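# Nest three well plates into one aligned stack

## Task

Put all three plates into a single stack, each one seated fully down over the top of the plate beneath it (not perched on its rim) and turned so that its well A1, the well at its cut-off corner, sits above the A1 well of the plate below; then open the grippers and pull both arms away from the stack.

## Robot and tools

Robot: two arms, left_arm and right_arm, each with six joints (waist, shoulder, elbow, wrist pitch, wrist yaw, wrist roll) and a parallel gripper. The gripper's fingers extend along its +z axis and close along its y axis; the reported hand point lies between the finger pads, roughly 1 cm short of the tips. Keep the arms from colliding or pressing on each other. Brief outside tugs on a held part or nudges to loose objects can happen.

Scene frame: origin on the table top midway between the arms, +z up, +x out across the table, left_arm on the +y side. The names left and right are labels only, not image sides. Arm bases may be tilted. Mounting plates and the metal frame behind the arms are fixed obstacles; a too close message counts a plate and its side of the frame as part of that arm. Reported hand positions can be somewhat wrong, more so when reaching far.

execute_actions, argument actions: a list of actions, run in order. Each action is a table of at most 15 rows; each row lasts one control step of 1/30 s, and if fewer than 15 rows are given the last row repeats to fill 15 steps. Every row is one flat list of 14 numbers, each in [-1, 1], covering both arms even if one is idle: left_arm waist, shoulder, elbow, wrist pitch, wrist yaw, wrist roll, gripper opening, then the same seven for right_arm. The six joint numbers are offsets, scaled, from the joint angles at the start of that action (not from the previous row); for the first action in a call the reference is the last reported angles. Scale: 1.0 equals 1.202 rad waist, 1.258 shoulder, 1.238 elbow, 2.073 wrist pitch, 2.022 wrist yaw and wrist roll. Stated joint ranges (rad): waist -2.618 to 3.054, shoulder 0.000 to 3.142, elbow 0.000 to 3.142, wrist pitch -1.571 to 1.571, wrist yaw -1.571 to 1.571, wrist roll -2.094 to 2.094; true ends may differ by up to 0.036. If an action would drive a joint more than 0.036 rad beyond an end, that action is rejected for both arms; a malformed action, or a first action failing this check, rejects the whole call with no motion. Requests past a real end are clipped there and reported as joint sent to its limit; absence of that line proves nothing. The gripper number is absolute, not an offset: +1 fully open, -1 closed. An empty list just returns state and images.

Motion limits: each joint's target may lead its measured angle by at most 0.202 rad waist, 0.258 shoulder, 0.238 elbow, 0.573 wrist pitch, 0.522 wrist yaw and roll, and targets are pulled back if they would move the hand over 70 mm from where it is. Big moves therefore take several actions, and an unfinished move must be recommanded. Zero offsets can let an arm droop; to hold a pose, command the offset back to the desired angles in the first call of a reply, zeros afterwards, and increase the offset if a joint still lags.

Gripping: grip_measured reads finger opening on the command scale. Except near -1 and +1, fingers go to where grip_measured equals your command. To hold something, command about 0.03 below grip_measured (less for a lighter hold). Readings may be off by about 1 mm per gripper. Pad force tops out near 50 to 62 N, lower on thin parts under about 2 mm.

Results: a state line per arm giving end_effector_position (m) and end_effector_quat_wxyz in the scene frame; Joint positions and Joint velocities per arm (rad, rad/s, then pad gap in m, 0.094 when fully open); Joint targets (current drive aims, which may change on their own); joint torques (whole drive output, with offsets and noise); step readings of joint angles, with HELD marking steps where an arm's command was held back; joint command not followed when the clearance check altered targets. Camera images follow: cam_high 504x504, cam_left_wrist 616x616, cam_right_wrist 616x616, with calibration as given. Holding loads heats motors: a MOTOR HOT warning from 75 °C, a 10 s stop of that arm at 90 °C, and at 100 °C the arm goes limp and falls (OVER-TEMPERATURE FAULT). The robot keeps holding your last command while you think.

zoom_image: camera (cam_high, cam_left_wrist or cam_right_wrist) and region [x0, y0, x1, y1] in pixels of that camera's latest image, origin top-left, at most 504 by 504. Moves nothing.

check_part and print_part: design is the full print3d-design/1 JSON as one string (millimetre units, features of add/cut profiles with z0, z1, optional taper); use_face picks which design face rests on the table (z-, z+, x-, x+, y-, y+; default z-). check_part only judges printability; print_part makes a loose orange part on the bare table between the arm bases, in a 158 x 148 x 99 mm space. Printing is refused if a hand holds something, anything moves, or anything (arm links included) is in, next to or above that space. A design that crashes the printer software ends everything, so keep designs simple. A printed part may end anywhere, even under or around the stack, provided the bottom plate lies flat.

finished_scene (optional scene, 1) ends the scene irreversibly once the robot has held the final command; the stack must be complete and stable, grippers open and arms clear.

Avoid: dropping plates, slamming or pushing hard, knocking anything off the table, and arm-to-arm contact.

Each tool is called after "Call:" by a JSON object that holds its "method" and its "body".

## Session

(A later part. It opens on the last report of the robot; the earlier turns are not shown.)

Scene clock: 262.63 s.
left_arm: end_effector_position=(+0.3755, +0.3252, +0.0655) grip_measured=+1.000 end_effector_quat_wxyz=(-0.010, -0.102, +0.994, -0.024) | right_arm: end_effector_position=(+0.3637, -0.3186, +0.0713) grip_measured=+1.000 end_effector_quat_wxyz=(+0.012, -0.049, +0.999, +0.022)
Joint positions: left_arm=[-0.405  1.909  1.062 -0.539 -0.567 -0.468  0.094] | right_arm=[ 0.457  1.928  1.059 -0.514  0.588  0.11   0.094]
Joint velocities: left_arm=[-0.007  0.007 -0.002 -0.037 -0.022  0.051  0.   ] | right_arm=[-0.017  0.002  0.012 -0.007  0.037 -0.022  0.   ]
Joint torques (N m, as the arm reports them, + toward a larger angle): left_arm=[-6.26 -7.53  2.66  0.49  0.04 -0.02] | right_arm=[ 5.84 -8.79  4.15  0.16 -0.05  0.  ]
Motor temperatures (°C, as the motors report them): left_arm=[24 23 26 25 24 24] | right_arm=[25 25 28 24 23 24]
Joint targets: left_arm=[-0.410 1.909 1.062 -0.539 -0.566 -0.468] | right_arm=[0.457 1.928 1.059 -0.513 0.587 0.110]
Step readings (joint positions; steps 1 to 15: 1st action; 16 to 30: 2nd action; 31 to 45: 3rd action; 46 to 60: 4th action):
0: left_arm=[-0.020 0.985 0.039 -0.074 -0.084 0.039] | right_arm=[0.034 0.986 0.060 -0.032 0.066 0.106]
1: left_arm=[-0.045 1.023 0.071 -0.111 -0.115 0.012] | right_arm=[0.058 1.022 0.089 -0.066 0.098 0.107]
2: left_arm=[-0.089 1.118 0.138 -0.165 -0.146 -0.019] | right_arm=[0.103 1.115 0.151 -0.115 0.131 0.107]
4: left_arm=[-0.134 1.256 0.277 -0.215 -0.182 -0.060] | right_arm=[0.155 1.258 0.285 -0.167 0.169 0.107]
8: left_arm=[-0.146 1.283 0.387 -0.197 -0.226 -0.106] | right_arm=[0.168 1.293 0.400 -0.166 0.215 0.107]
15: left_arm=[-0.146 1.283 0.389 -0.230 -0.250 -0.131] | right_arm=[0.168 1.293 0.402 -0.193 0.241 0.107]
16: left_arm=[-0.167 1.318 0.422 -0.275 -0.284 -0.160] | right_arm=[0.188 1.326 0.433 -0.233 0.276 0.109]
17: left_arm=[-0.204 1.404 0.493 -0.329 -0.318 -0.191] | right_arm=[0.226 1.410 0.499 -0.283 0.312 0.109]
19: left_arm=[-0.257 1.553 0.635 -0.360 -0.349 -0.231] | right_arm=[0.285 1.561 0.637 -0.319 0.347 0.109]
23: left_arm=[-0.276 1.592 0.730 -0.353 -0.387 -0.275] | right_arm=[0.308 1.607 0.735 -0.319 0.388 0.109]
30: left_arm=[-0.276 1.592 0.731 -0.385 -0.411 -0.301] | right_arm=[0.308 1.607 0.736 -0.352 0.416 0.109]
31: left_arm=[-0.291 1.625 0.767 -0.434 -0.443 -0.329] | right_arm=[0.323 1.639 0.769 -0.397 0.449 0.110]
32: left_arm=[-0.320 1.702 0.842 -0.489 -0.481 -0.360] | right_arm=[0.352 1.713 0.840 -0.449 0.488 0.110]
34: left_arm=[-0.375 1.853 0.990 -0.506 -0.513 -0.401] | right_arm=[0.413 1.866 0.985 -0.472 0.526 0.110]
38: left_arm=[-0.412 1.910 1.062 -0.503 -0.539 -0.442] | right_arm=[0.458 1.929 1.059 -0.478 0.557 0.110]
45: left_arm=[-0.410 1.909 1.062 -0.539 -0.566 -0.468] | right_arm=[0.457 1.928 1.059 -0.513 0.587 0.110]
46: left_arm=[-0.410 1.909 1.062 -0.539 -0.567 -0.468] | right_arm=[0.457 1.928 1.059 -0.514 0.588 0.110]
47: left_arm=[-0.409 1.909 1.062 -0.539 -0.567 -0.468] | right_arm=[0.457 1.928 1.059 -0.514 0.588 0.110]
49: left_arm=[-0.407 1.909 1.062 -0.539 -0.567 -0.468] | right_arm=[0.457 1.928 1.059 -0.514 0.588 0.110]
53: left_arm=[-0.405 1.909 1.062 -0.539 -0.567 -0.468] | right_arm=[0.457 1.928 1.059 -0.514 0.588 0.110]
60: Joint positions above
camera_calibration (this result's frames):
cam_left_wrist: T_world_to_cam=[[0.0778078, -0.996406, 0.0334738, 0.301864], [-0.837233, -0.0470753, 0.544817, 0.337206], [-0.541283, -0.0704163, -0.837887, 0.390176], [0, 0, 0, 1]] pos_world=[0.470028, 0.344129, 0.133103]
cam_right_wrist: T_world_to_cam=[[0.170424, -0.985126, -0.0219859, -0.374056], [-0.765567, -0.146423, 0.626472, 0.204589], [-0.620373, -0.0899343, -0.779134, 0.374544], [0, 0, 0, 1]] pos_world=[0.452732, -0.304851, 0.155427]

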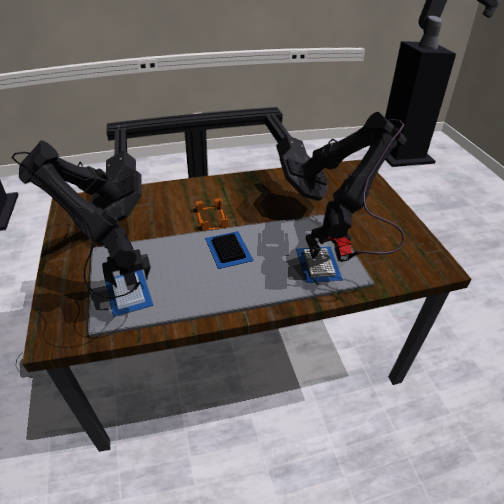

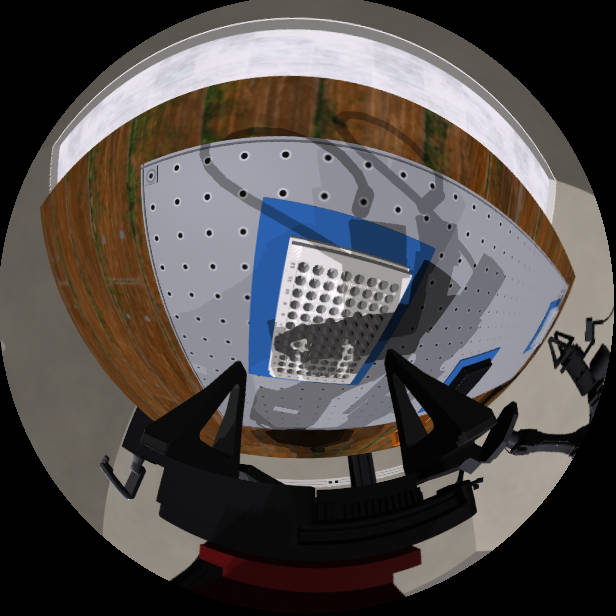

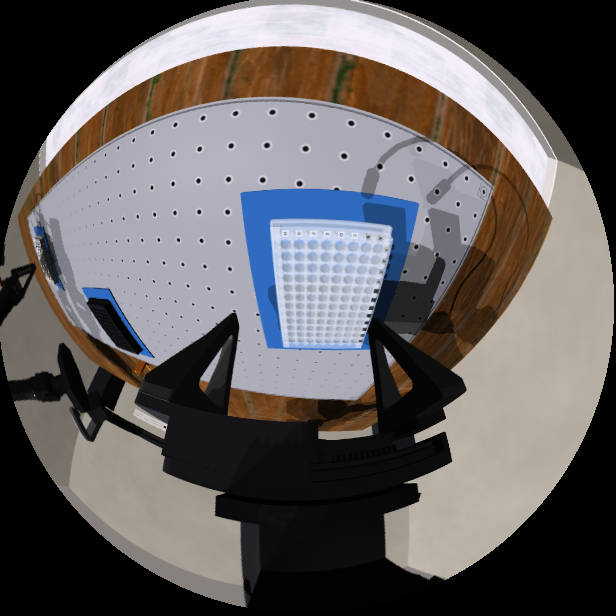

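Call:
{"method": "execute_actions", "body": {"actions": [[[-0.065,0,0,-0.01,-0.037,0.11,1,-0.022,0,0,-0.008,0.022,0,1]],[[0,0,0,0,0,0,1,0,0,0,0,0,0,1]]]}}

Scene clock: 277.37 s.
left_arm: end_effector_position=(+0.3767, +0.3174, +0.0768) grip_measured=+1.000 end_effector_quat_wxyz=(+0.011, +0.029, +0.999, -0.004) | right_arm: end_effector_position=(+0.3639, -0.3333, +0.0657) grip_measured=+1.000 end_effector_quat_wxyz=(+0.007, -0.037, +0.999, +0.002)
Joint positions: left_arm=[-0.466  1.909  1.062 -0.551 -0.627 -0.26   0.094] | right_arm=[ 0.429  1.928  1.059 -0.514  0.622  0.11   0.094]
Joint velocities: left_arm=[-0.002 -0.012 -0.007 -0.081  0.022  0.022  0.   ] | right_arm=[ 0.012 -0.002 -0.002 -0.022 -0.037 -0.022  0.   ]
Joint torques (N m, as the arm reports them, + toward a larger angle): left_arm=[-6.36 -7.37  2.77  0.53  0.01 -0.04] | right_arm=[ 5.79 -8.9   4.04  0.1  -0.02 -0.01]
Motor temperatures (°C, as the motors report them): left_arm=[25 25 26 24 24 24] | right_arm=[26 27 28 24 23 24]
Joint targets: left_arm=[-0.471 1.909 1.062 -0.551 -0.627 -0.260] | right_arm=[0.429 1.928 1.059 -0.514 0.622 0.110]
Step readings (joint positions; steps 1 to 15: 1st action; 16 to 30: 2nd action):
0: left_arm=[-0.405 1.909 1.062 -0.539 -0.567 -0.468] | right_arm=[0.457 1.928 1.059 -0.514 0.588 0.110]
1: left_arm=[-0.410 1.909 1.062 -0.540 -0.578 -0.438] | right_arm=[0.455 1.928 1.059 -0.514 0.591 0.110]
2: left_arm=[-0.421 1.909 1.062 -0.543 -0.592 -0.401] | right_arm=[0.451 1.928 1.059 -0.514 0.597 0.110]
4: left_arm=[-0.449 1.909 1.062 -0.546 -0.605 -0.347] | right_arm=[0.439 1.928 1.059 -0.514 0.606 0.110]
8: left_arm=[-0.471 1.909 1.062 -0.548 -0.615 -0.290] | right_arm=[0.429 1.928 1.059 -0.514 0.618 0.110]
15: left_arm=[-0.471 1.909 1.062 -0.550 -0.627 -0.260] | right_arm=[0.429 1.928 1.059 -0.514 0.622 0.110]
16: left_arm=[-0.471 1.909 1.062 -0.551 -0.627 -0.260] | right_arm=[0.429 1.928 1.059 -0.514 0.622 0.110]
17: left_arm=[-0.470 1.909 1.062 -0.551 -0.627 -0.260] | right_arm=[0.429 1.928 1.059 -0.514 0.622 0.110]
19: left_arm=[-0.467 1.909 1.062 -0.551 -0.627 -0.260] | right_arm=[0.429 1.928 1.059 -0.514 0.622 0.110]
23: left_arm=[-0.466 1.909 1.062 -0.551 -0.627 -0.260] | right_arm=[0.429 1.928 1.059 -0.514 0.622 0.110]
30: Joint positions above
camera_calibration (this result's frames):
cam_left_wrist: T_world_to_cam=[[-0.184067, -0.982861, -0.0101916, 0.391353], [-0.846992, 0.153344, 0.509009, 0.274494], [-0.498722, 0.102324, -0.860701, 0.330653], [0, 0, 0, 1]] pos_world=[0.469434, 0.30872, 0.148862]
cam_right_wrist: T_world_to_cam=[[0.147668, -0.98888, 0.0175919, -0.384275], [-0.763288, -0.102634, 0.637854, 0.219134], [-0.628956, -0.107619, -0.769956, 0.365644], [0, 0, 0, 1]] pos_world=[0.453982, -0.318162, 0.148515]

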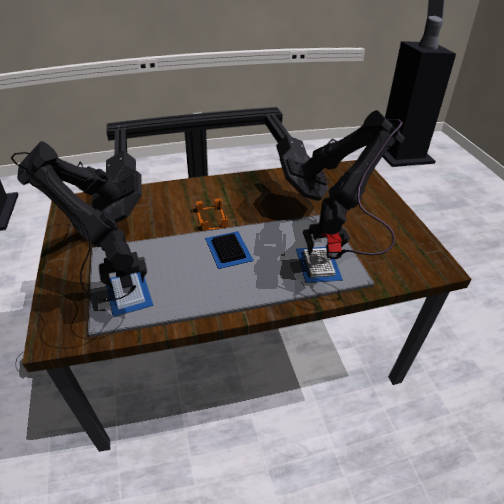

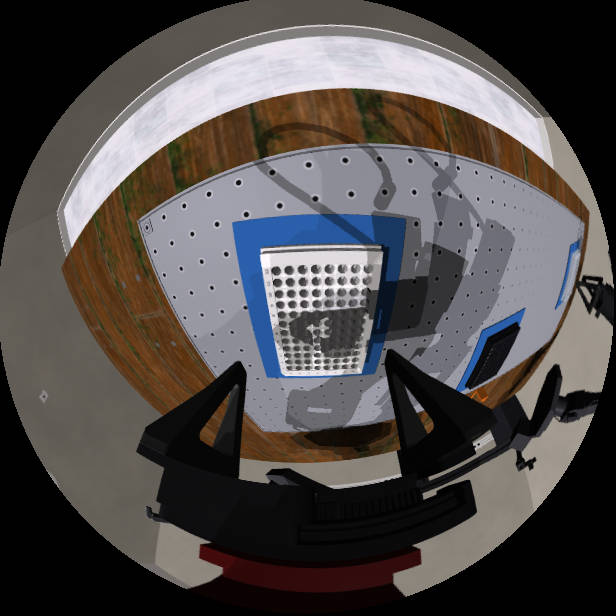

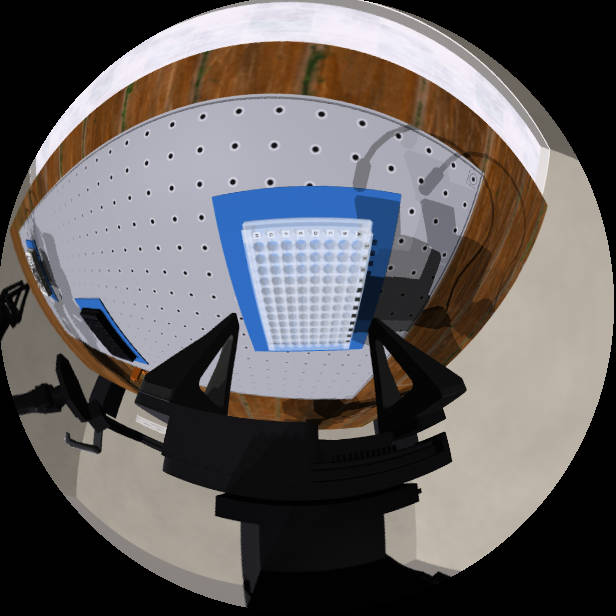

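Call:
{"method": "execute_actions", "body": {"actions": [[[0.03,0.0466,-0.0336,0.064,0,0.027,1,-0.034,0.029,-0.021,0.044,0,-0.024,1]],[[0,0,0,0,0,0,1,0,0,0,0,0,0,1]]]}}

Scene clock: 303.90 s.
left_arm: end_effector_position=(+0.3672, +0.3207, +0.0452) grip_measured=+1.000 end_effector_quat_wxyz=(-0.003, +0.031, +0.999, +0.004) | right_arm: end_effector_position=(+0.3709, -0.3413, +0.0505) grip_measured=+1.000 end_effector_quat_wxyz=(+0.012, -0.027, +1.000, -0.002)
Joint positions: left_arm=[-0.412  1.973  1.022 -0.446 -0.627 -0.213  0.094] | right_arm=[ 0.384  1.955  1.059 -0.445  0.622  0.07   0.094]
Joint velocities: left_arm=[-0.017 -0.007 -0.022  0.022 -0.037 -0.007  0.   ] | right_arm=[-0.027 -0.012 -0.012  0.022  0.037 -0.066  0.   ]
Joint torques (N m, as the arm reports them, + toward a larger angle): left_arm=[-6.4  -7.55  2.36  0.48  0.   -0.03] | right_arm=[ 5.8  -9.17  3.91  0.13 -0.01  0.01]
Motor temperatures (°C, as the motors report them): left_arm=[25 26 26 24 23 24] | right_arm=[26 28 28 23 23 24]
Joint targets: left_arm=[-0.417 1.973 1.022 -0.446 -0.627 -0.213] | right_arm=[0.384 1.955 1.059 -0.445 0.622 0.070]
Step readings (joint positions; steps 1 to 15: 1st action; 16 to 30: 2nd action):
0: left_arm=[-0.466 1.909 1.062 -0.551 -0.627 -0.260] | right_arm=[0.429 1.928 1.059 -0.514 0.622 0.110]
1: left_arm=[-0.462 1.914 1.058 -0.536 -0.627 -0.253] | right_arm=[0.426 1.931 1.059 -0.507 0.622 0.104]
2: left_arm=[-0.455 1.922 1.052 -0.511 -0.627 -0.244] | right_arm=[0.419 1.936 1.059 -0.493 0.622 0.096]
4: left_arm=[-0.434 1.949 1.041 -0.479 -0.627 -0.232] | right_arm=[0.400 1.947 1.059 -0.472 0.622 0.086]
8: left_arm=[-0.418 1.973 1.023 -0.465 -0.627 -0.220] | right_arm=[0.384 1.955 1.059 -0.457 0.622 0.076]
15: left_arm=[-0.418 1.973 1.022 -0.447 -0.627 -0.213] | right_arm=[0.384 1.955 1.059 -0.445 0.622 0.070]
16: left_arm=[-0.417 1.973 1.022 -0.446 -0.627 -0.213] | right_arm=[0.384 1.955 1.059 -0.445 0.622 0.070]
17: left_arm=[-0.416 1.973 1.022 -0.446 -0.627 -0.213] | right_arm=[0.384 1.955 1.059 -0.445 0.622 0.070]
19: left_arm=[-0.414 1.973 1.022 -0.446 -0.627 -0.213] | right_arm=[0.384 1.955 1.059 -0.445 0.622 0.070]
23: left_arm=[-0.412 1.973 1.022 -0.446 -0.627 -0.213] | right_arm=[0.384 1.955 1.059 -0.445 0.622 0.070]
30: Joint positions above
camera_calibration (this result's frames):
cam_left_wrist: T_world_to_cam=[[-0.188184, -0.981872, -0.0226923, 0.3943], [-0.832748, 0.147268, 0.533707, 0.277604], [-0.52069, 0.119332, -0.845365, 0.300264], [0, 0, 0, 1]] pos_world=[0.46172, 0.310438, 0.114621]
cam_right_wrist: T_world_to_cam=[[0.127484, -0.991499, 0.0260299, -0.3868], [-0.771507, -0.082637, 0.630831, 0.243608], [-0.623317, -0.100503, -0.775484, 0.35806], [0, 0, 0, 1]] pos_world=[0.460441, -0.327395, 0.134062]

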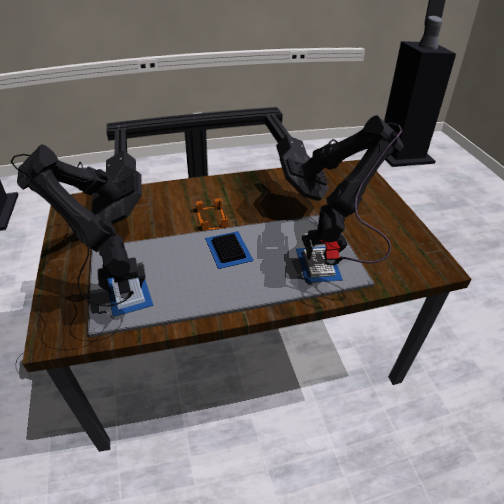

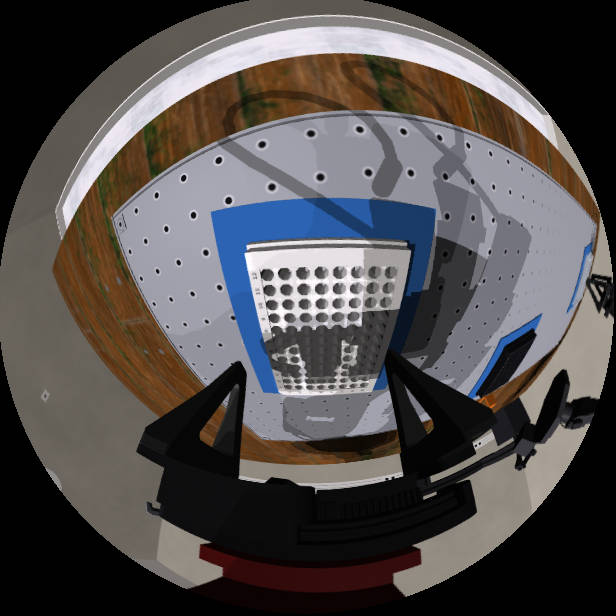

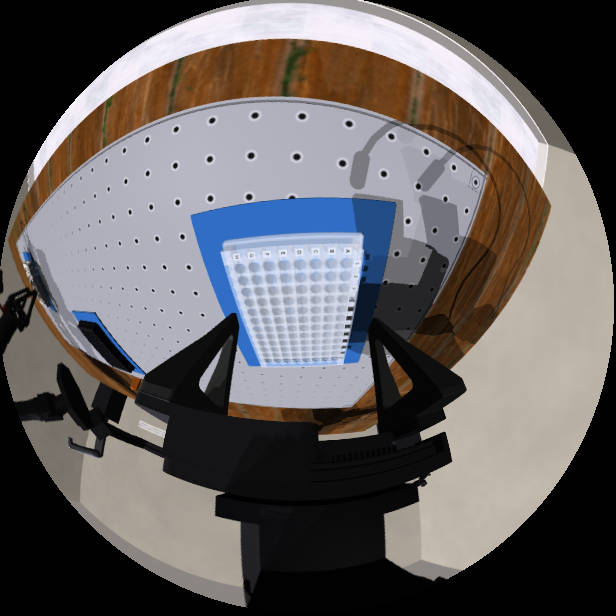

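Call:
{"method": "execute_actions", "body": {"actions": [[[-0.033,0,0,0,0,-0.012,1,0.02,0,0,0,0,-0.02,1]]]}}

Scene clock: 315.23 s.
left_arm: end_effector_position=(+0.3675, +0.3144, +0.0490) grip_measured=+1.000 end_effector_quat_wxyz=(+0.003, +0.031, +1.000, +0.001) | right_arm: end_effector_position=(+0.3713, -0.3392, +0.0517) grip_measured=+1.000 end_effector_quat_wxyz=(+0.013, -0.046, +0.999, -0.001)
Joint positions: left_arm=[-0.432  1.973  1.022 -0.446 -0.627 -0.23   0.094] | right_arm=[ 0.39   1.955  1.059 -0.445  0.622  0.036  0.094]
Joint velocities: left_arm=[ 0.012 -0.002 -0.002 -0.022  0.081 -0.051  0.   ] | right_arm=[-0.022 -0.007 -0.017 -0.007 -0.007  0.051  0.   ]
Joint torques (N m, as the arm reports them, + toward a larger angle): left_arm=[-7.81 -7.53  2.43  0.5   0.01 -0.08] | right_arm=[ 7.28 -9.14  3.91  0.15  0.   -0.05]
Motor temperatures (°C, as the motors report them): left_arm=[26 26 26 24 23 24] | right_arm=[27 28 28 23 23 24]
Joint targets: left_arm=[-0.452 1.973 1.022 -0.446 -0.627 -0.237] | right_arm=[0.408 1.955 1.059 -0.445 0.622 0.029]
Step readings (joint positions):
0: left_arm=[-0.412 1.973 1.022 -0.446 -0.627 -0.213] | right_arm=[0.384 1.955 1.059 -0.445 0.622 0.070]
1: left_arm=[-0.414 1.973 1.022 -0.446 -0.627 -0.216] | right_arm=[0.384 1.955 1.059 -0.445 0.622 0.065]
2: left_arm=[-0.417 1.973 1.022 -0.446 -0.627 -0.219] | right_arm=[0.385 1.955 1.059 -0.445 0.622 0.059]
4: left_arm=[-0.426 1.973 1.022 -0.446 -0.627 -0.223] | right_arm=[0.388 1.955 1.059 -0.445 0.622 0.050]
8: left_arm=[-0.432 1.973 1.022 -0.446 -0.627 -0.227] | right_arm=[0.390 1.955 1.059 -0.445 0.622 0.041]
15: Joint positions above
camera_calibration (this result's frames):
cam_left_wrist: T_world_to_cam=[[-0.187375, -0.982122, -0.0181103, 0.387786], [-0.838259, 0.150263, 0.524159, 0.278329], [-0.512066, 0.113395, -0.851428, 0.303443], [0, 0, 0, 1]] pos_world=[0.461356, 0.304622, 0.119494]
cam_right_wrist: T_world_to_cam=[[0.165334, -0.985906, 0.0255727, -0.396934], [-0.76988, -0.112814, 0.628139, 0.232554], [-0.616401, -0.123541, -0.777681, 0.349209], [0, 0, 0, 1]] pos_world=[0.459918, -0.321962, 0.135647]

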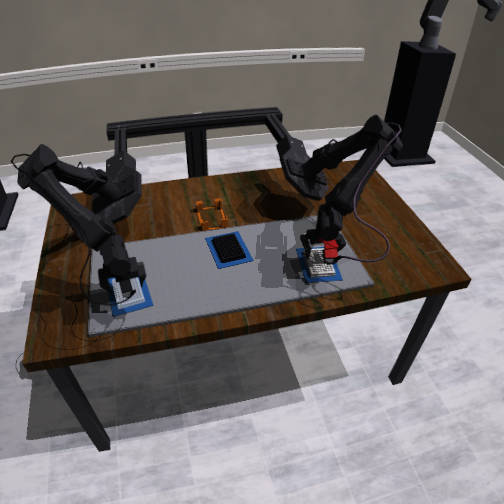

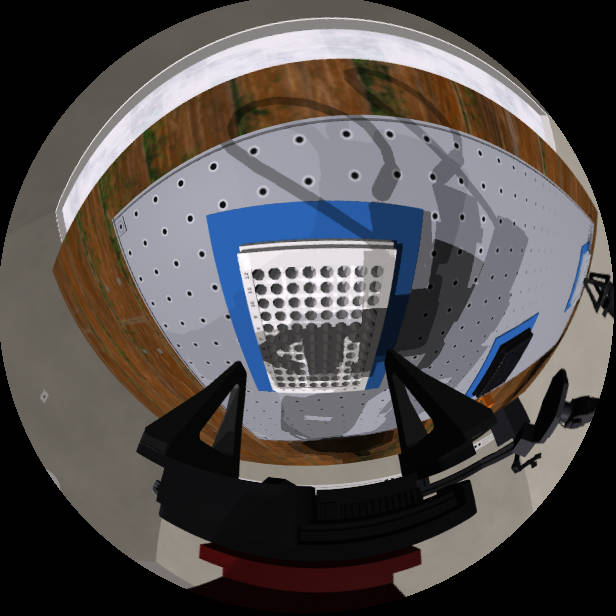

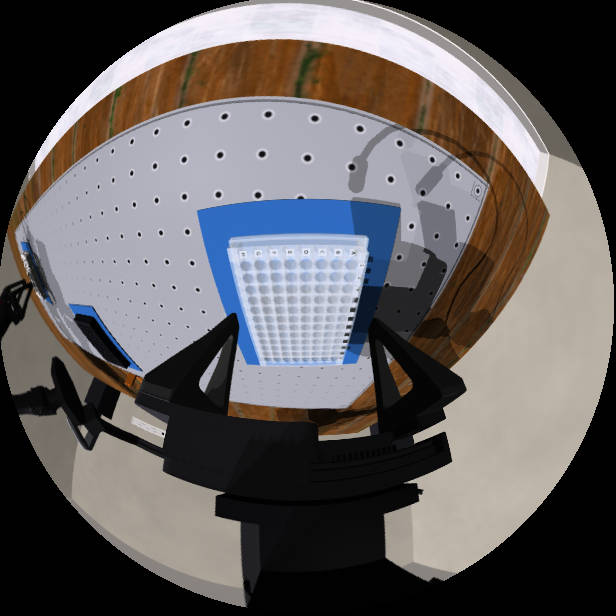

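Call:
{"method": "execute_actions", "body": {"actions": [[[0.01,0.031,0,0.036,0,0.013,1,-0.01,0.04,0,0.027,0,-0.012,1]]]}}

Scene clock: 323.83 s.
left_arm: end_effector_position=(+0.3682, +0.3133, +0.0357) grip_measured=+1.000 end_effector_quat_wxyz=(+0.002, +0.030, +1.000, +0.003) | right_arm: end_effector_position=(+0.3686, -0.3348, +0.0387) grip_measured=+1.000 end_effector_quat_wxyz=(+0.007, -0.054, +0.999, -0.003)
Joint positions: left_arm=[-0.413  2.012  1.022 -0.397 -0.627 -0.211  0.094] | right_arm=[ 0.38   1.998  1.059 -0.411  0.622  0.019  0.094]
Joint velocities: left_arm=[-0.012  0.002 -0.007 -0.066 -0.051 -0.037  0.   ] | right_arm=[-0.007 -0.007  0.012  0.051 -0.051 -0.007  0.   ]
Joint torques (N m, as the arm reports them, + toward a larger angle): left_arm=[-6.75 -7.69  2.28  0.69  0.    0.03] | right_arm=[ 5.78 -8.74  3.75  0.31 -0.01 -0.09]
Motor temperatures (°C, as the motors report them): left_arm=[26 26 26 24 23 24] | right_arm=[27 29 28 23 23 24]
Joint targets: left_arm=[-0.420 2.012 1.022 -0.372 -0.627 -0.204] | right_arm=[0.378 2.005 1.059 -0.389 0.622 0.012]
Step readings (joint positions):
0: left_arm=[-0.432 1.973 1.022 -0.446 -0.627 -0.230] | right_arm=[0.390 1.955 1.059 -0.445 0.622 0.035]
1: left_arm=[-0.431 1.976 1.022 -0.442 -0.627 -0.227] | right_arm=[0.389 1.958 1.059 -0.442 0.622 0.033]
2: left_arm=[-0.428 1.983 1.022 -0.429 -0.627 -0.224] | right_arm=[0.388 1.965 1.059 -0.431 0.622 0.030]
4: left_arm=[-0.419 1.999 1.022 -0.414 -0.627 -0.219] | right_arm=[0.384 1.983 1.059 -0.421 0.622 0.026]
8: left_arm=[-0.413 2.012 1.022 -0.407 -0.627 -0.213] | right_arm=[0.380 1.998 1.059 -0.418 0.622 0.022]
15: Joint positions above
camera_calibration (this result's frames):
cam_left_wrist: T_world_to_cam=[[-0.184663, -0.982558, -0.0219027, 0.385823], [-0.837618, 0.145687, 0.526471, 0.287117], [-0.514097, 0.115566, -0.849911, 0.292574], [0, 0, 0, 1]] pos_world=[0.462153, 0.303452, 0.105954]
cam_right_wrist: T_world_to_cam=[[0.180189, -0.983249, 0.0274633, -0.396462], [-0.759894, -0.12142, 0.638607, 0.232191], [-0.624574, -0.135939, -0.769043, 0.336465], [0, 0, 0, 1]] pos_world=[0.458026, -0.315889, 0.121365]

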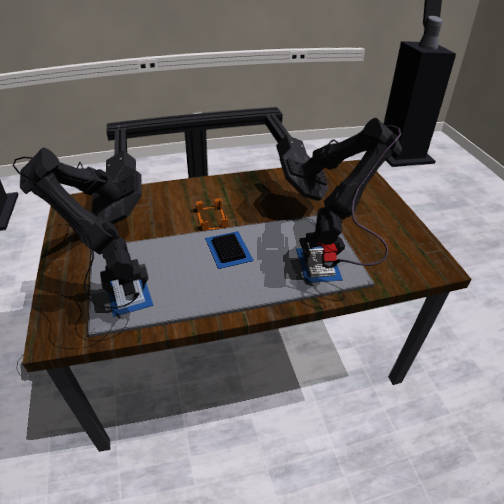

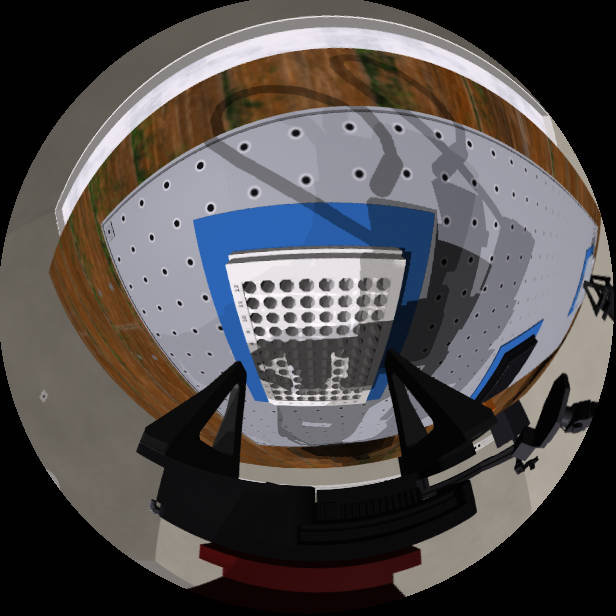

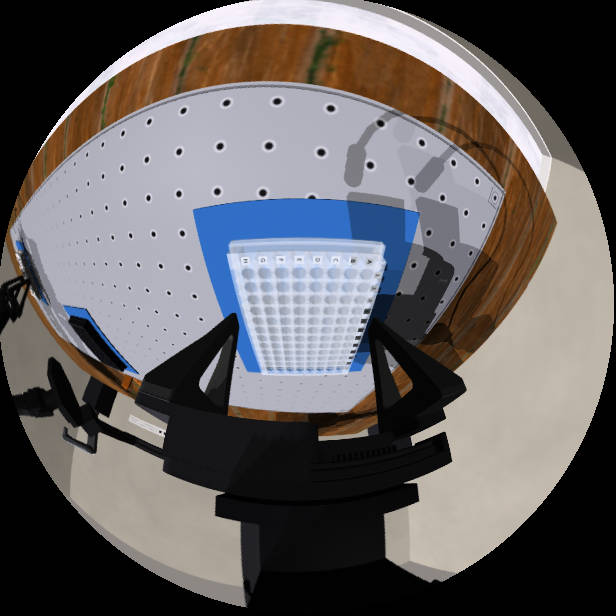

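Call:
{"method": "execute_actions", "body": {"actions": [[[0.0075,0.022,0,0.03,0,0.011,1,-0.018,0.033,0,0.031,0,-0.013,1]]]}}

Scene clock: 331.17 s.
left_arm: end_effector_position=(+0.3692, +0.3135, +0.0263) grip_measured=+1.000 end_effector_quat_wxyz=(+0.002, +0.028, +1.000, +0.005) | right_arm: end_effector_position=(+0.3686, -0.3353, +0.0285) grip_measured=+1.000 end_effector_quat_wxyz=(+0.005, -0.054, +0.999, -0.005)
Joint positions: left_arm=[-0.396  2.037  1.022 -0.361 -0.627 -0.195  0.094] | right_arm=[ 0.363  2.025  1.059 -0.378  0.621  0.001  0.094]
Joint velocities: left_arm=[ 0.017  0.017 -0.002  0.022 -0.022  0.022  0.   ] | right_arm=[-0.002  0.002 -0.012 -0.066  0.022 -0.037  0.   ]
Joint torques (N m, as the arm reports them, + toward a larger angle): left_arm=[-6.78 -7.57  2.18  0.7   0.    0.02] | right_arm=[ 5.6  -8.22  3.67  0.37  0.06 -0.08]
Motor temperatures (°C, as the motors report them): left_arm=[26 26 26 24 23 24] | right_arm=[27 28 28 23 23 24]
Joint targets: left_arm=[-0.403 2.039 1.022 -0.335 -0.627 -0.188] | right_arm=[0.359 2.039 1.059 -0.347 0.622 -0.007]
Step readings (joint positions):
0: left_arm=[-0.413 2.012 1.022 -0.395 -0.627 -0.210] | right_arm=[0.380 1.998 1.059 -0.410 0.622 0.019]
1: left_arm=[-0.411 2.014 1.022 -0.392 -0.627 -0.208] | right_arm=[0.379 2.001 1.059 -0.405 0.622 0.016]
2: left_arm=[-0.409 2.018 1.022 -0.384 -0.627 -0.205] | right_arm=[0.376 2.006 1.059 -0.395 0.622 0.012]
4: left_arm=[-0.402 2.028 1.022 -0.373 -0.627 -0.201] | right_arm=[0.367 2.019 1.059 -0.383 0.622 0.008]
8: left_arm=[-0.396 2.037 1.022 -0.367 -0.627 -0.197] | right_arm=[0.363 2.025 1.059 -0.378 0.621 0.003]
15: Joint positions above
camera_calibration (this result's frames):
cam_left_wrist: T_world_to_cam=[[-0.180593, -0.98324, -0.0249897, 0.384861], [-0.838545, 0.140638, 0.526368, 0.294807], [-0.514031, 0.116013, -0.84989, 0.284919], [0, 0, 0, 1]] pos_world=[0.46317, 0.303896, 0.0965905]
cam_right_wrist: T_world_to_cam=[[0.180772, -0.983061, 0.0302238, -0.396908], [-0.757221, -0.119501, 0.642134, 0.238163], [-0.627645, -0.138966, -0.765996, 0.328589], [0, 0, 0, 1]] pos_world=[0.458329, -0.316061, 0.110761]

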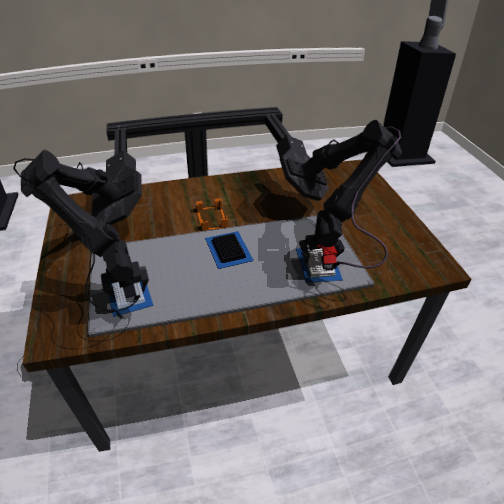

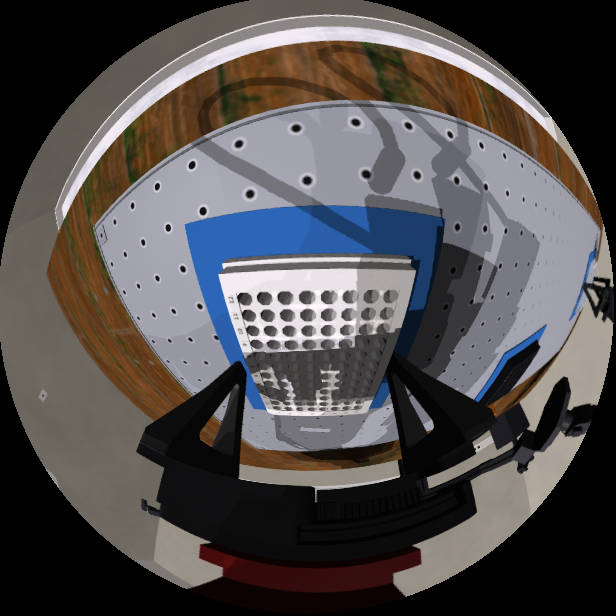

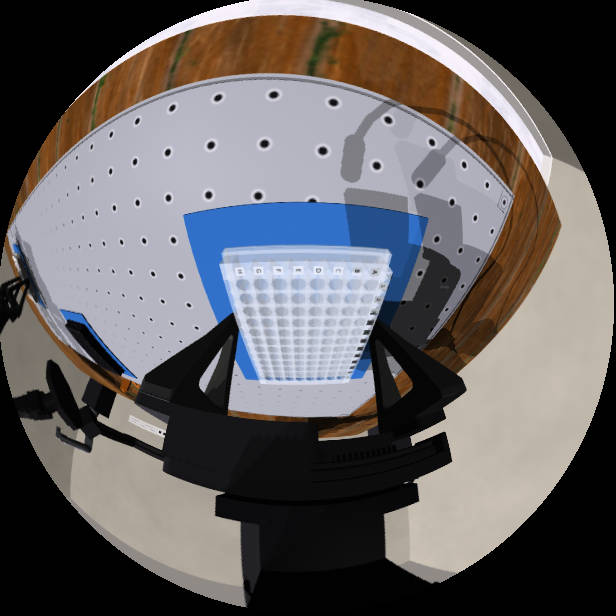

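Call:
{"method": "execute_actions", "body": {"actions": [[[-0.006,0,0,0,0,0,1,0.003,-0.014,0,0,0,0,1]],[[-0.006,0,0,0,0,0,0.76,0,0,0,0,0,0,0.76]]]}}

Scene clock: 339.70 s.
left_arm: end_effector_position=(+0.3695, +0.3134, +0.0263) grip_measured=+0.773 end_effector_quat_wxyz=(+0.002, +0.027, +1.000, +0.004) | right_arm: end_effector_position=(+0.3698, -0.3360, +0.0301) grip_measured=+0.782 end_effector_quat_wxyz=(+0.007, -0.052, +0.999, -0.004)
Joint positions: left_arm=[-0.396  2.037  1.022 -0.359 -0.627 -0.195  0.083] | right_arm=[ 0.363  2.019  1.059 -0.379  0.619  0.001  0.084]
Joint velocities: left_arm=[ 0.002 -0.002  0.007 -0.007 -0.037 -0.066 -0.   ] | right_arm=[-0.012 -0.017  0.002 -0.007  0.037  0.037  0.   ]
Joint torques (N m, as the arm reports them, + toward a larger angle): left_arm=[-6.76 -7.82  2.15  0.5   0.   -0.03] | right_arm=[ 6.02 -9.42  3.63  0.12  0.   -0.01]
Motor temperatures (°C, as the motors report them): left_arm=[26 26 26 24 23 24] | right_arm=[27 28 28 23 23 24]
Joint targets: left_arm=[-0.403 2.037 1.022 -0.359 -0.627 -0.195] | right_arm=[0.363 2.019 1.059 -0.379 0.620 0.001]
Step readings (joint positions; steps 1 to 15: 1st action; 16 to 30: 2nd action):
0: left_arm=[-0.396 2.037 1.022 -0.359 -0.627 -0.195] | right_arm=[0.363 2.025 1.059 -0.378 0.621 0.001]
1: left_arm=[-0.396 2.037 1.022 -0.359 -0.627 -0.195] | right_arm=[0.363 2.023 1.059 -0.378 0.621 0.001]
2: left_arm=[-0.396 2.037 1.022 -0.359 -0.627 -0.195] | right_arm=[0.363 2.021 1.059 -0.379 0.619 0.001]
4: left_arm=[-0.396 2.037 1.022 -0.359 -0.627 -0.195] | right_arm=[0.363 2.019 1.059 -0.379 0.619 0.001]
8: left_arm=[-0.396 2.037 1.022 -0.359 -0.627 -0.195] | right_arm=[0.363 2.019 1.059 -0.379 0.619 0.001]
15: left_arm=[-0.396 2.037 1.022 -0.359 -0.627 -0.195] | right_arm=[0.363 2.019 1.059 -0.379 0.619 0.001]
16: left_arm=[-0.396 2.037 1.022 -0.359 -0.627 -0.195] | right_arm=[0.363 2.019 1.059 -0.379 0.619 0.001]
17: left_arm=[-0.396 2.037 1.022 -0.359 -0.627 -0.195] | right_arm=[0.363 2.019 1.059 -0.379 0.619 0.001]
19: left_arm=[-0.396 2.037 1.022 -0.359 -0.627 -0.195] | right_arm=[0.363 2.019 1.059 -0.379 0.619 0.001]
23: left_arm=[-0.396 2.037 1.022 -0.359 -0.627 -0.195] | right_arm=[0.363 2.019 1.059 -0.379 0.619 0.001]
30: Joint positions above
camera_calibration (this result's frames):
cam_left_wrist: T_world_to_cam=[[-0.180072, -0.983348, -0.0245233, 0.3846], [-0.839198, 0.140574, 0.525344, 0.295368], [-0.513148, 0.11518, -0.850537, 0.285042], [0, 0, 0, 1]] pos_world=[0.463397, 0.303844, 0.0967009]
cam_right_wrist: T_world_to_cam=[[0.177651, -0.983667, 0.0289852, -0.39687], [-0.760261, -0.118483, 0.638721, 0.239562], [-0.624855, -0.135506, -0.768892, 0.330677], [0, 0, 0, 1]] pos_world=[0.459259, -0.317195, 0.112745]

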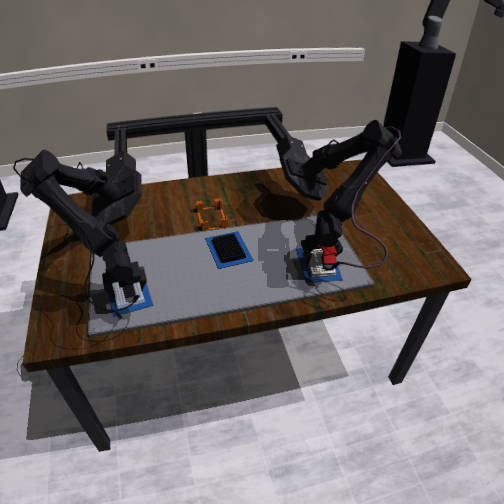

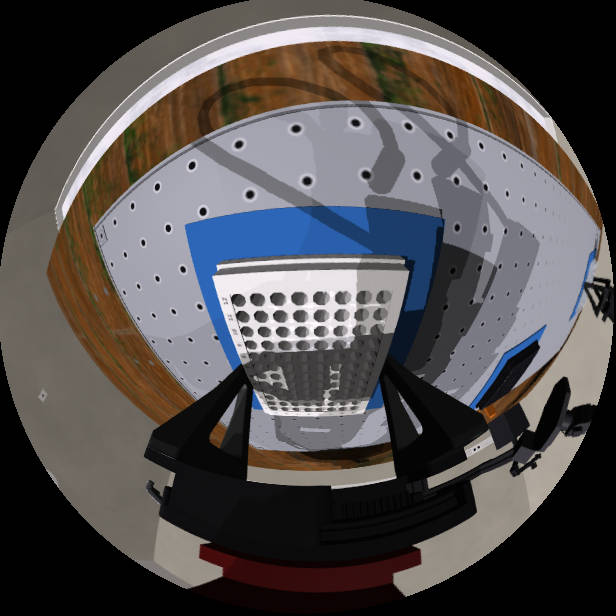

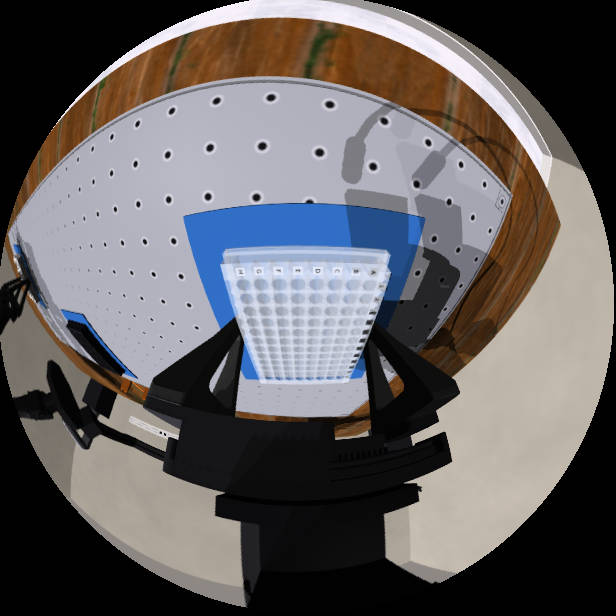

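Call:
{"method": "execute_actions", "body": {"actions": [[[-0.006,0,0,0,0,0,0.74,0,0,0,0,0,0,0.75]],[[-0.06,-0.1,0,-0.08,0,0,0.74,0.06,-0.1,0,-0.08,0,0,0.75]],[[-0.01,0,0,0,0,0,0.74,0.33,0.1,0.17,-0.05,-0.05,-0.25,0.75]],[[-0.01,0,0,0,0,0,0.74,0.33,0.25,0.17,-0.05,-0.05,-0.25,0.75]],[[-0.01,0,0,0,0,0,0.74,0.33,0.3,0.17,-0.05,-0.05,-0.25,0.75]]]}}

Scene clock: 360.00 s.
left_arm: end_effector_position=(+0.3644, +0.3180, +0.0658) grip_measured=+0.757 end_effector_quat_wxyz=(+0.002, +0.062, +0.998, -0.001) | right_arm: end_effector_position=(+0.0483, +0.0513, +0.1745) grip_measured=+0.782 end_effector_quat_wxyz=(-0.131, +0.986, -0.100, +0.003)
Joint positions: left_arm=[-0.455  1.919  1.017 -0.511 -0.627 -0.195  0.083] | right_arm=[ 1.715  2.723  1.584 -0.735  0.336 -1.399  0.084]
Joint velocities: left_arm=[ 0.002  0.002 -0.017 -0.007  0.051 -0.11  -0.001] | right_arm=[ 0.134 -0.022 -0.002 -0.081 -0.11  -0.33  -0.   ]
Joint torques (N m, as the arm reports them, + toward a larger angle): left_arm=[-6.92 -7.25  2.6   0.5   0.01 -0.03] | right_arm=[ -0.12 -14.77   9.13   0.47   0.13   0.03]
Motor temperatures (°C, as the motors report them): left_arm=[26 27 26 24 23 24] | right_arm=[27 29 28 23 23 24]
Joint targets: left_arm=[-0.467 1.919 1.017 -0.511 -0.627 -0.195] | right_arm=[1.672 2.705 1.626 -0.766 0.328 -1.444]
Step readings (joint positions; steps 1 to 15: 1st action; 16 to 30: 2nd action; 31 to 45: 3rd action; 46 to 60: 4th action; 61 to 75: 5th action):
0: left_arm=[-0.396 2.037 1.022 -0.359 -0.627 -0.195] | right_arm=[0.363 2.019 1.059 -0.379 0.619 0.001]
1: left_arm=[-0.396 2.037 1.022 -0.359 -0.627 -0.195] | right_arm=[0.363 2.019 1.059 -0.379 0.619 0.001]
2: left_arm=[-0.396 2.037 1.022 -0.359 -0.627 -0.195] | right_arm=[0.363 2.019 1.059 -0.379 0.619 0.001]
4: left_arm=[-0.396 2.037 1.022 -0.359 -0.627 -0.195] | right_arm=[0.363 2.019 1.059 -0.379 0.619 0.001]
8: left_arm=[-0.396 2.037 1.022 -0.359 -0.627 -0.195] | right_arm=[0.363 2.019 1.059 -0.379 0.619 0.001]
15: left_arm=[-0.396 2.037 1.022 -0.359 -0.627 -0.195] | right_arm=[0.363 2.019 1.059 -0.379 0.619 0.001]
16: left_arm=[-0.401 2.027 1.022 -0.374 -0.627 -0.195] | right_arm=[0.367 2.008 1.059 -0.392 0.619 0.001]
17: left_arm=[-0.410 2.006 1.019 -0.408 -0.627 -0.195] | right_arm=[0.376 1.986 1.059 -0.430 0.619 0.001]
19: left_arm=[-0.435 1.957 1.017 -0.458 -0.627 -0.195] | right_arm=[0.403 1.932 1.059 -0.471 0.619 0.001]
23: left_arm=[-0.455 1.919 1.017 -0.481 -0.627 -0.195] | right_arm=[0.427 1.887 1.059 -0.490 0.619 0.001]
30: left_arm=[-0.455 1.919 1.017 -0.511 -0.627 -0.195] | right_arm=[0.427 1.887 1.059 -0.519 0.619 0.001]
31: left_arm=[-0.455 1.919 1.017 -0.511 -0.627 -0.195] | right_arm=[0.437 1.899 1.077 -0.542 0.617 -0.050]
32: left_arm=[-0.455 1.919 1.017 -0.511 -0.627 -0.195] | right_arm=[0.459 1.923 1.114 -0.567 0.613 -0.115]
34: left_arm=[-0.455 1.919 1.017 -0.511 -0.627 -0.195] | right_arm=[0.534 1.971 1.181 -0.572 0.596 -0.222]
38: left_arm=[-0.455 1.919 1.017 -0.511 -0.627 -0.195] | right_arm=[0.732 2.002 1.236 -0.573 0.565 -0.367]
45: left_arm=[-0.455 1.919 1.017 -0.511 -0.627 -0.195] | right_arm=[0.842 2.003 1.244 -0.589 0.524 -0.473]
46: left_arm=[-0.455 1.919 1.017 -0.511 -0.627 -0.195] | right_arm=[0.844 2.021 1.263 -0.611 0.524 -0.519]
47: left_arm=[-0.455 1.919 1.017 -0.511 -0.627 -0.195] | right_arm=[0.854 2.058 1.304 -0.629 0.524 -0.575]
49: left_arm=[-0.455 1.919 1.017 -0.511 -0.627 -0.195] | right_arm=[0.905 2.150 1.371 -0.627 0.515 -0.664]
53: left_arm=[-0.455 1.919 1.017 -0.511 -0.627 -0.195] | right_arm=[1.059 2.282 1.409 -0.628 0.487 -0.804]
60: left_arm=[-0.455 1.919 1.017 -0.511 -0.627 -0.195] | right_arm=[1.275 2.327 1.415 -0.663 0.429 -0.939]
61: left_arm=[-0.455 1.919 1.017 -0.511 -0.627 -0.195] | right_arm=[1.283 2.345 1.437 -0.682 0.427 -0.985]
62: left_arm=[-0.455 1.919 1.017 -0.511 -0.627 -0.195] | right_arm=[1.294 2.380 1.479 -0.698 0.426 -1.041]
64: left_arm=[-0.455 1.919 1.017 -0.511 -0.627 -0.195] | right_arm=[1.340 2.465 1.545 -0.693 0.419 -1.126]
68: left_arm=[-0.455 1.919 1.017 -0.511 -0.627 -0.195] | right_arm=[1.476 2.618 1.583 -0.690 0.397 -1.253]
75: Joint positions above
camera_calibration (this result's frames):
cam_left_wrist: T_world_to_cam=[[-0.247853, -0.968696, -0.0139993, 0.408567], [-0.826673, 0.203936, 0.524425, 0.245089], [-0.505154, 0.141553, -0.851341, 0.304234], [0, 0, 0, 1]] pos_world=[0.457557, 0.30273, 0.136196]
cam_right_wrist: T_world_to_cam=[[0.123767, 0.952231, 0.279173, -0.103384], [0.732635, -0.277437, 0.62151, -0.112123], [0.669274, 0.12761, -0.731975, 0.21081], [0, 0, 0, 1]] pos_world=[-0.0461489, 0.0404374, 0.252856]

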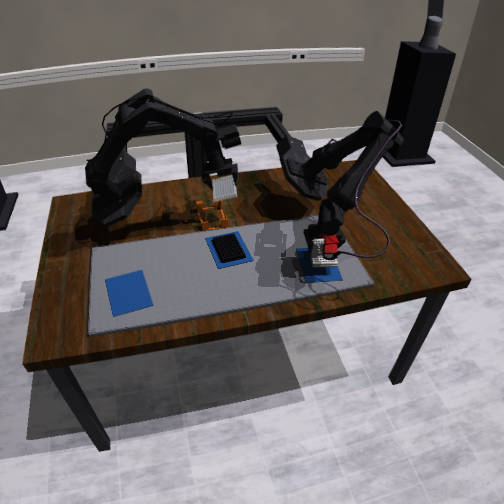

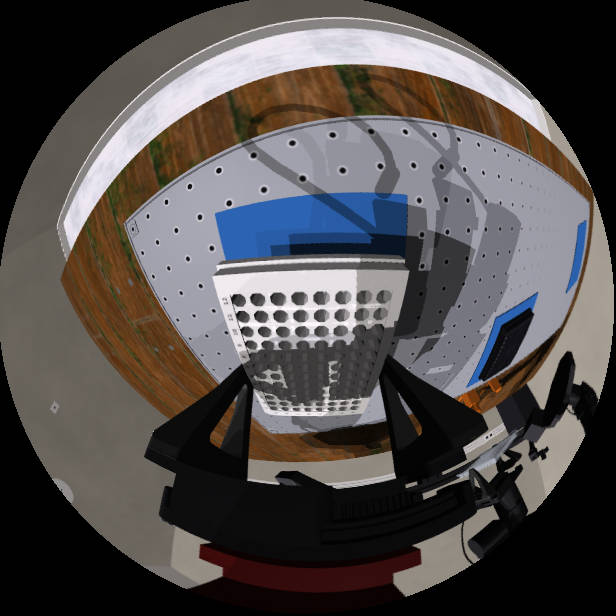

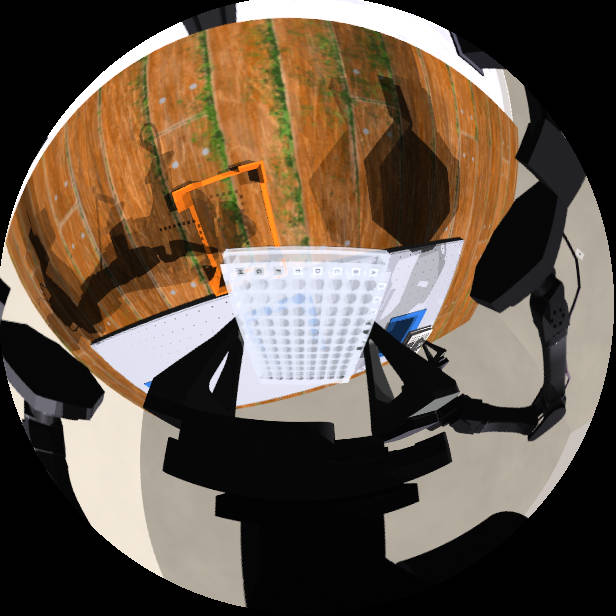

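Call:
{"method": "execute_actions", "body": {"actions": [[[0.043,0.092,0,0.083,0,0,0.74,-0.03,0.08,0.06,-0.04,-0.01,0.05,0.75]],[[-0.006,0,0,0,0,0,1,0,0,0,0,0,0,0.75]]]}}

Scene clock: 365.73 s.
left_arm: end_effector_position=(+0.3611, +0.3156, +0.0262) grip_measured=+1.000 end_effector_quat_wxyz=(-0.012, +0.038, +0.999, +0.007) | right_arm: end_effector_position=(+0.0520, +0.0401, +0.1341) grip_measured=+0.782 end_effector_quat_wxyz=(-0.069, +0.987, -0.148, -0.008)
Joint positions: left_arm=[-0.396  2.036  1.018 -0.393 -0.627 -0.193  0.094] | right_arm=[ 1.665  2.83   1.635 -0.795  0.331 -1.31   0.084]
Joint velocities: left_arm=[-0.002 -0.002 -0.002 -0.022  0.022 -0.007  0.   ] | right_arm=[-0.012  0.007  0.002  0.022 -0.022 -0.066  0.   ]
Joint torques (N m, as the arm reports them, + toward a larger angle): left_arm=[-6.75 -7.74  2.12  0.46  0.   -0.04] | right_arm=[  4.52 -13.47   5.79   0.34  -0.01  -0.01]
Motor temperatures (°C, as the motors report them): left_arm=[26 27 26 24 23 24] | right_arm=[27 31 29 23 23 24]
Joint targets: left_arm=[-0.403 2.036 1.018 -0.392 -0.627 -0.193] | right_arm=[1.665 2.830 1.635 -0.795 0.331 -1.310]
Step readings (joint positions; steps 1 to 15: 1st action; 16 to 30: 2nd action):
0: left_arm=[-0.455 1.919 1.017 -0.511 -0.627 -0.195] | right_arm=[1.665 2.718 1.584 -0.740 0.333 -1.439]
1: left_arm=[-0.449 1.930 1.017 -0.498 -0.627 -0.195] | right_arm=[1.665 2.729 1.594 -0.753 0.333 -1.420]
2: left_arm=[-0.438 1.952 1.018 -0.463 -0.627 -0.195] | right_arm=[1.665 2.748 1.614 -0.763 0.333 -1.398]
4: left_arm=[-0.410 2.007 1.019 -0.414 -0.627 -0.195] | right_arm=[1.665 2.787 1.635 -0.764 0.333 -1.364]
8: left_arm=[-0.396 2.036 1.018 -0.394 -0.628 -0.194] | right_arm=[1.665 2.828 1.635 -0.784 0.331 -1.329]
15: left_arm=[-0.396 2.036 1.018 -0.392 -0.627 -0.193] | right_arm=[1.665 2.830 1.635 -0.795 0.331 -1.310]
16: left_arm=[-0.396 2.036 1.018 -0.393 -0.627 -0.193] | right_arm=[1.665 2.830 1.635 -0.795 0.331 -1.310]
17: left_arm=[-0.396 2.036 1.018 -0.393 -0.627 -0.193] | right_arm=[1.665 2.830 1.635 -0.795 0.331 -1.310]
19: left_arm=[-0.396 2.036 1.018 -0.393 -0.627 -0.193] | right_arm=[1.665 2.830 1.635 -0.795 0.331 -1.310]
23: left_arm=[-0.396 2.036 1.018 -0.393 -0.627 -0.193] | right_arm=[1.665 2.830 1.635 -0.795 0.331 -1.310]
30: Joint positions above
camera_calibration (this result's frames):
cam_left_wrist: T_world_to_cam=[[-0.202443, -0.97895, -0.0259655, 0.391939], [-0.820217, 0.155012, 0.550649, 0.275992], [-0.535033, 0.132772, -0.834333, 0.282285], [0, 0, 0, 1]] pos_world=[0.45675, 0.303427, 0.0937217]
cam_right_wrist: T_world_to_cam=[[0.220536, 0.963012, 0.154825, -0.0706575], [0.736317, -0.268476, 0.621095, -0.0933726], [0.639689, -0.0229736, -0.768291, 0.192695], [0, 0, 0, 1]] pos_world=[-0.0389302, 0.0474026, 0.216978]

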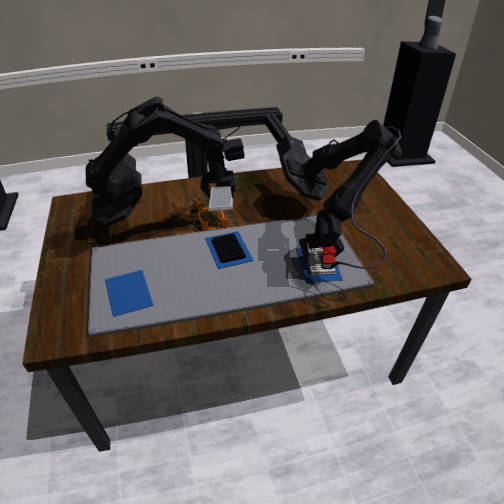

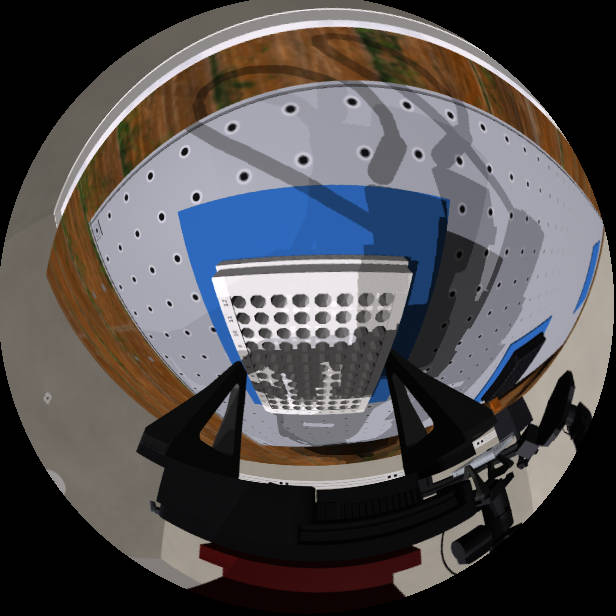

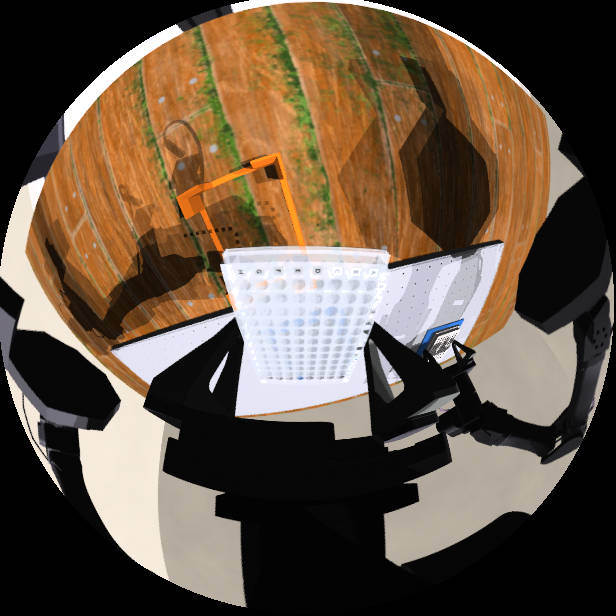

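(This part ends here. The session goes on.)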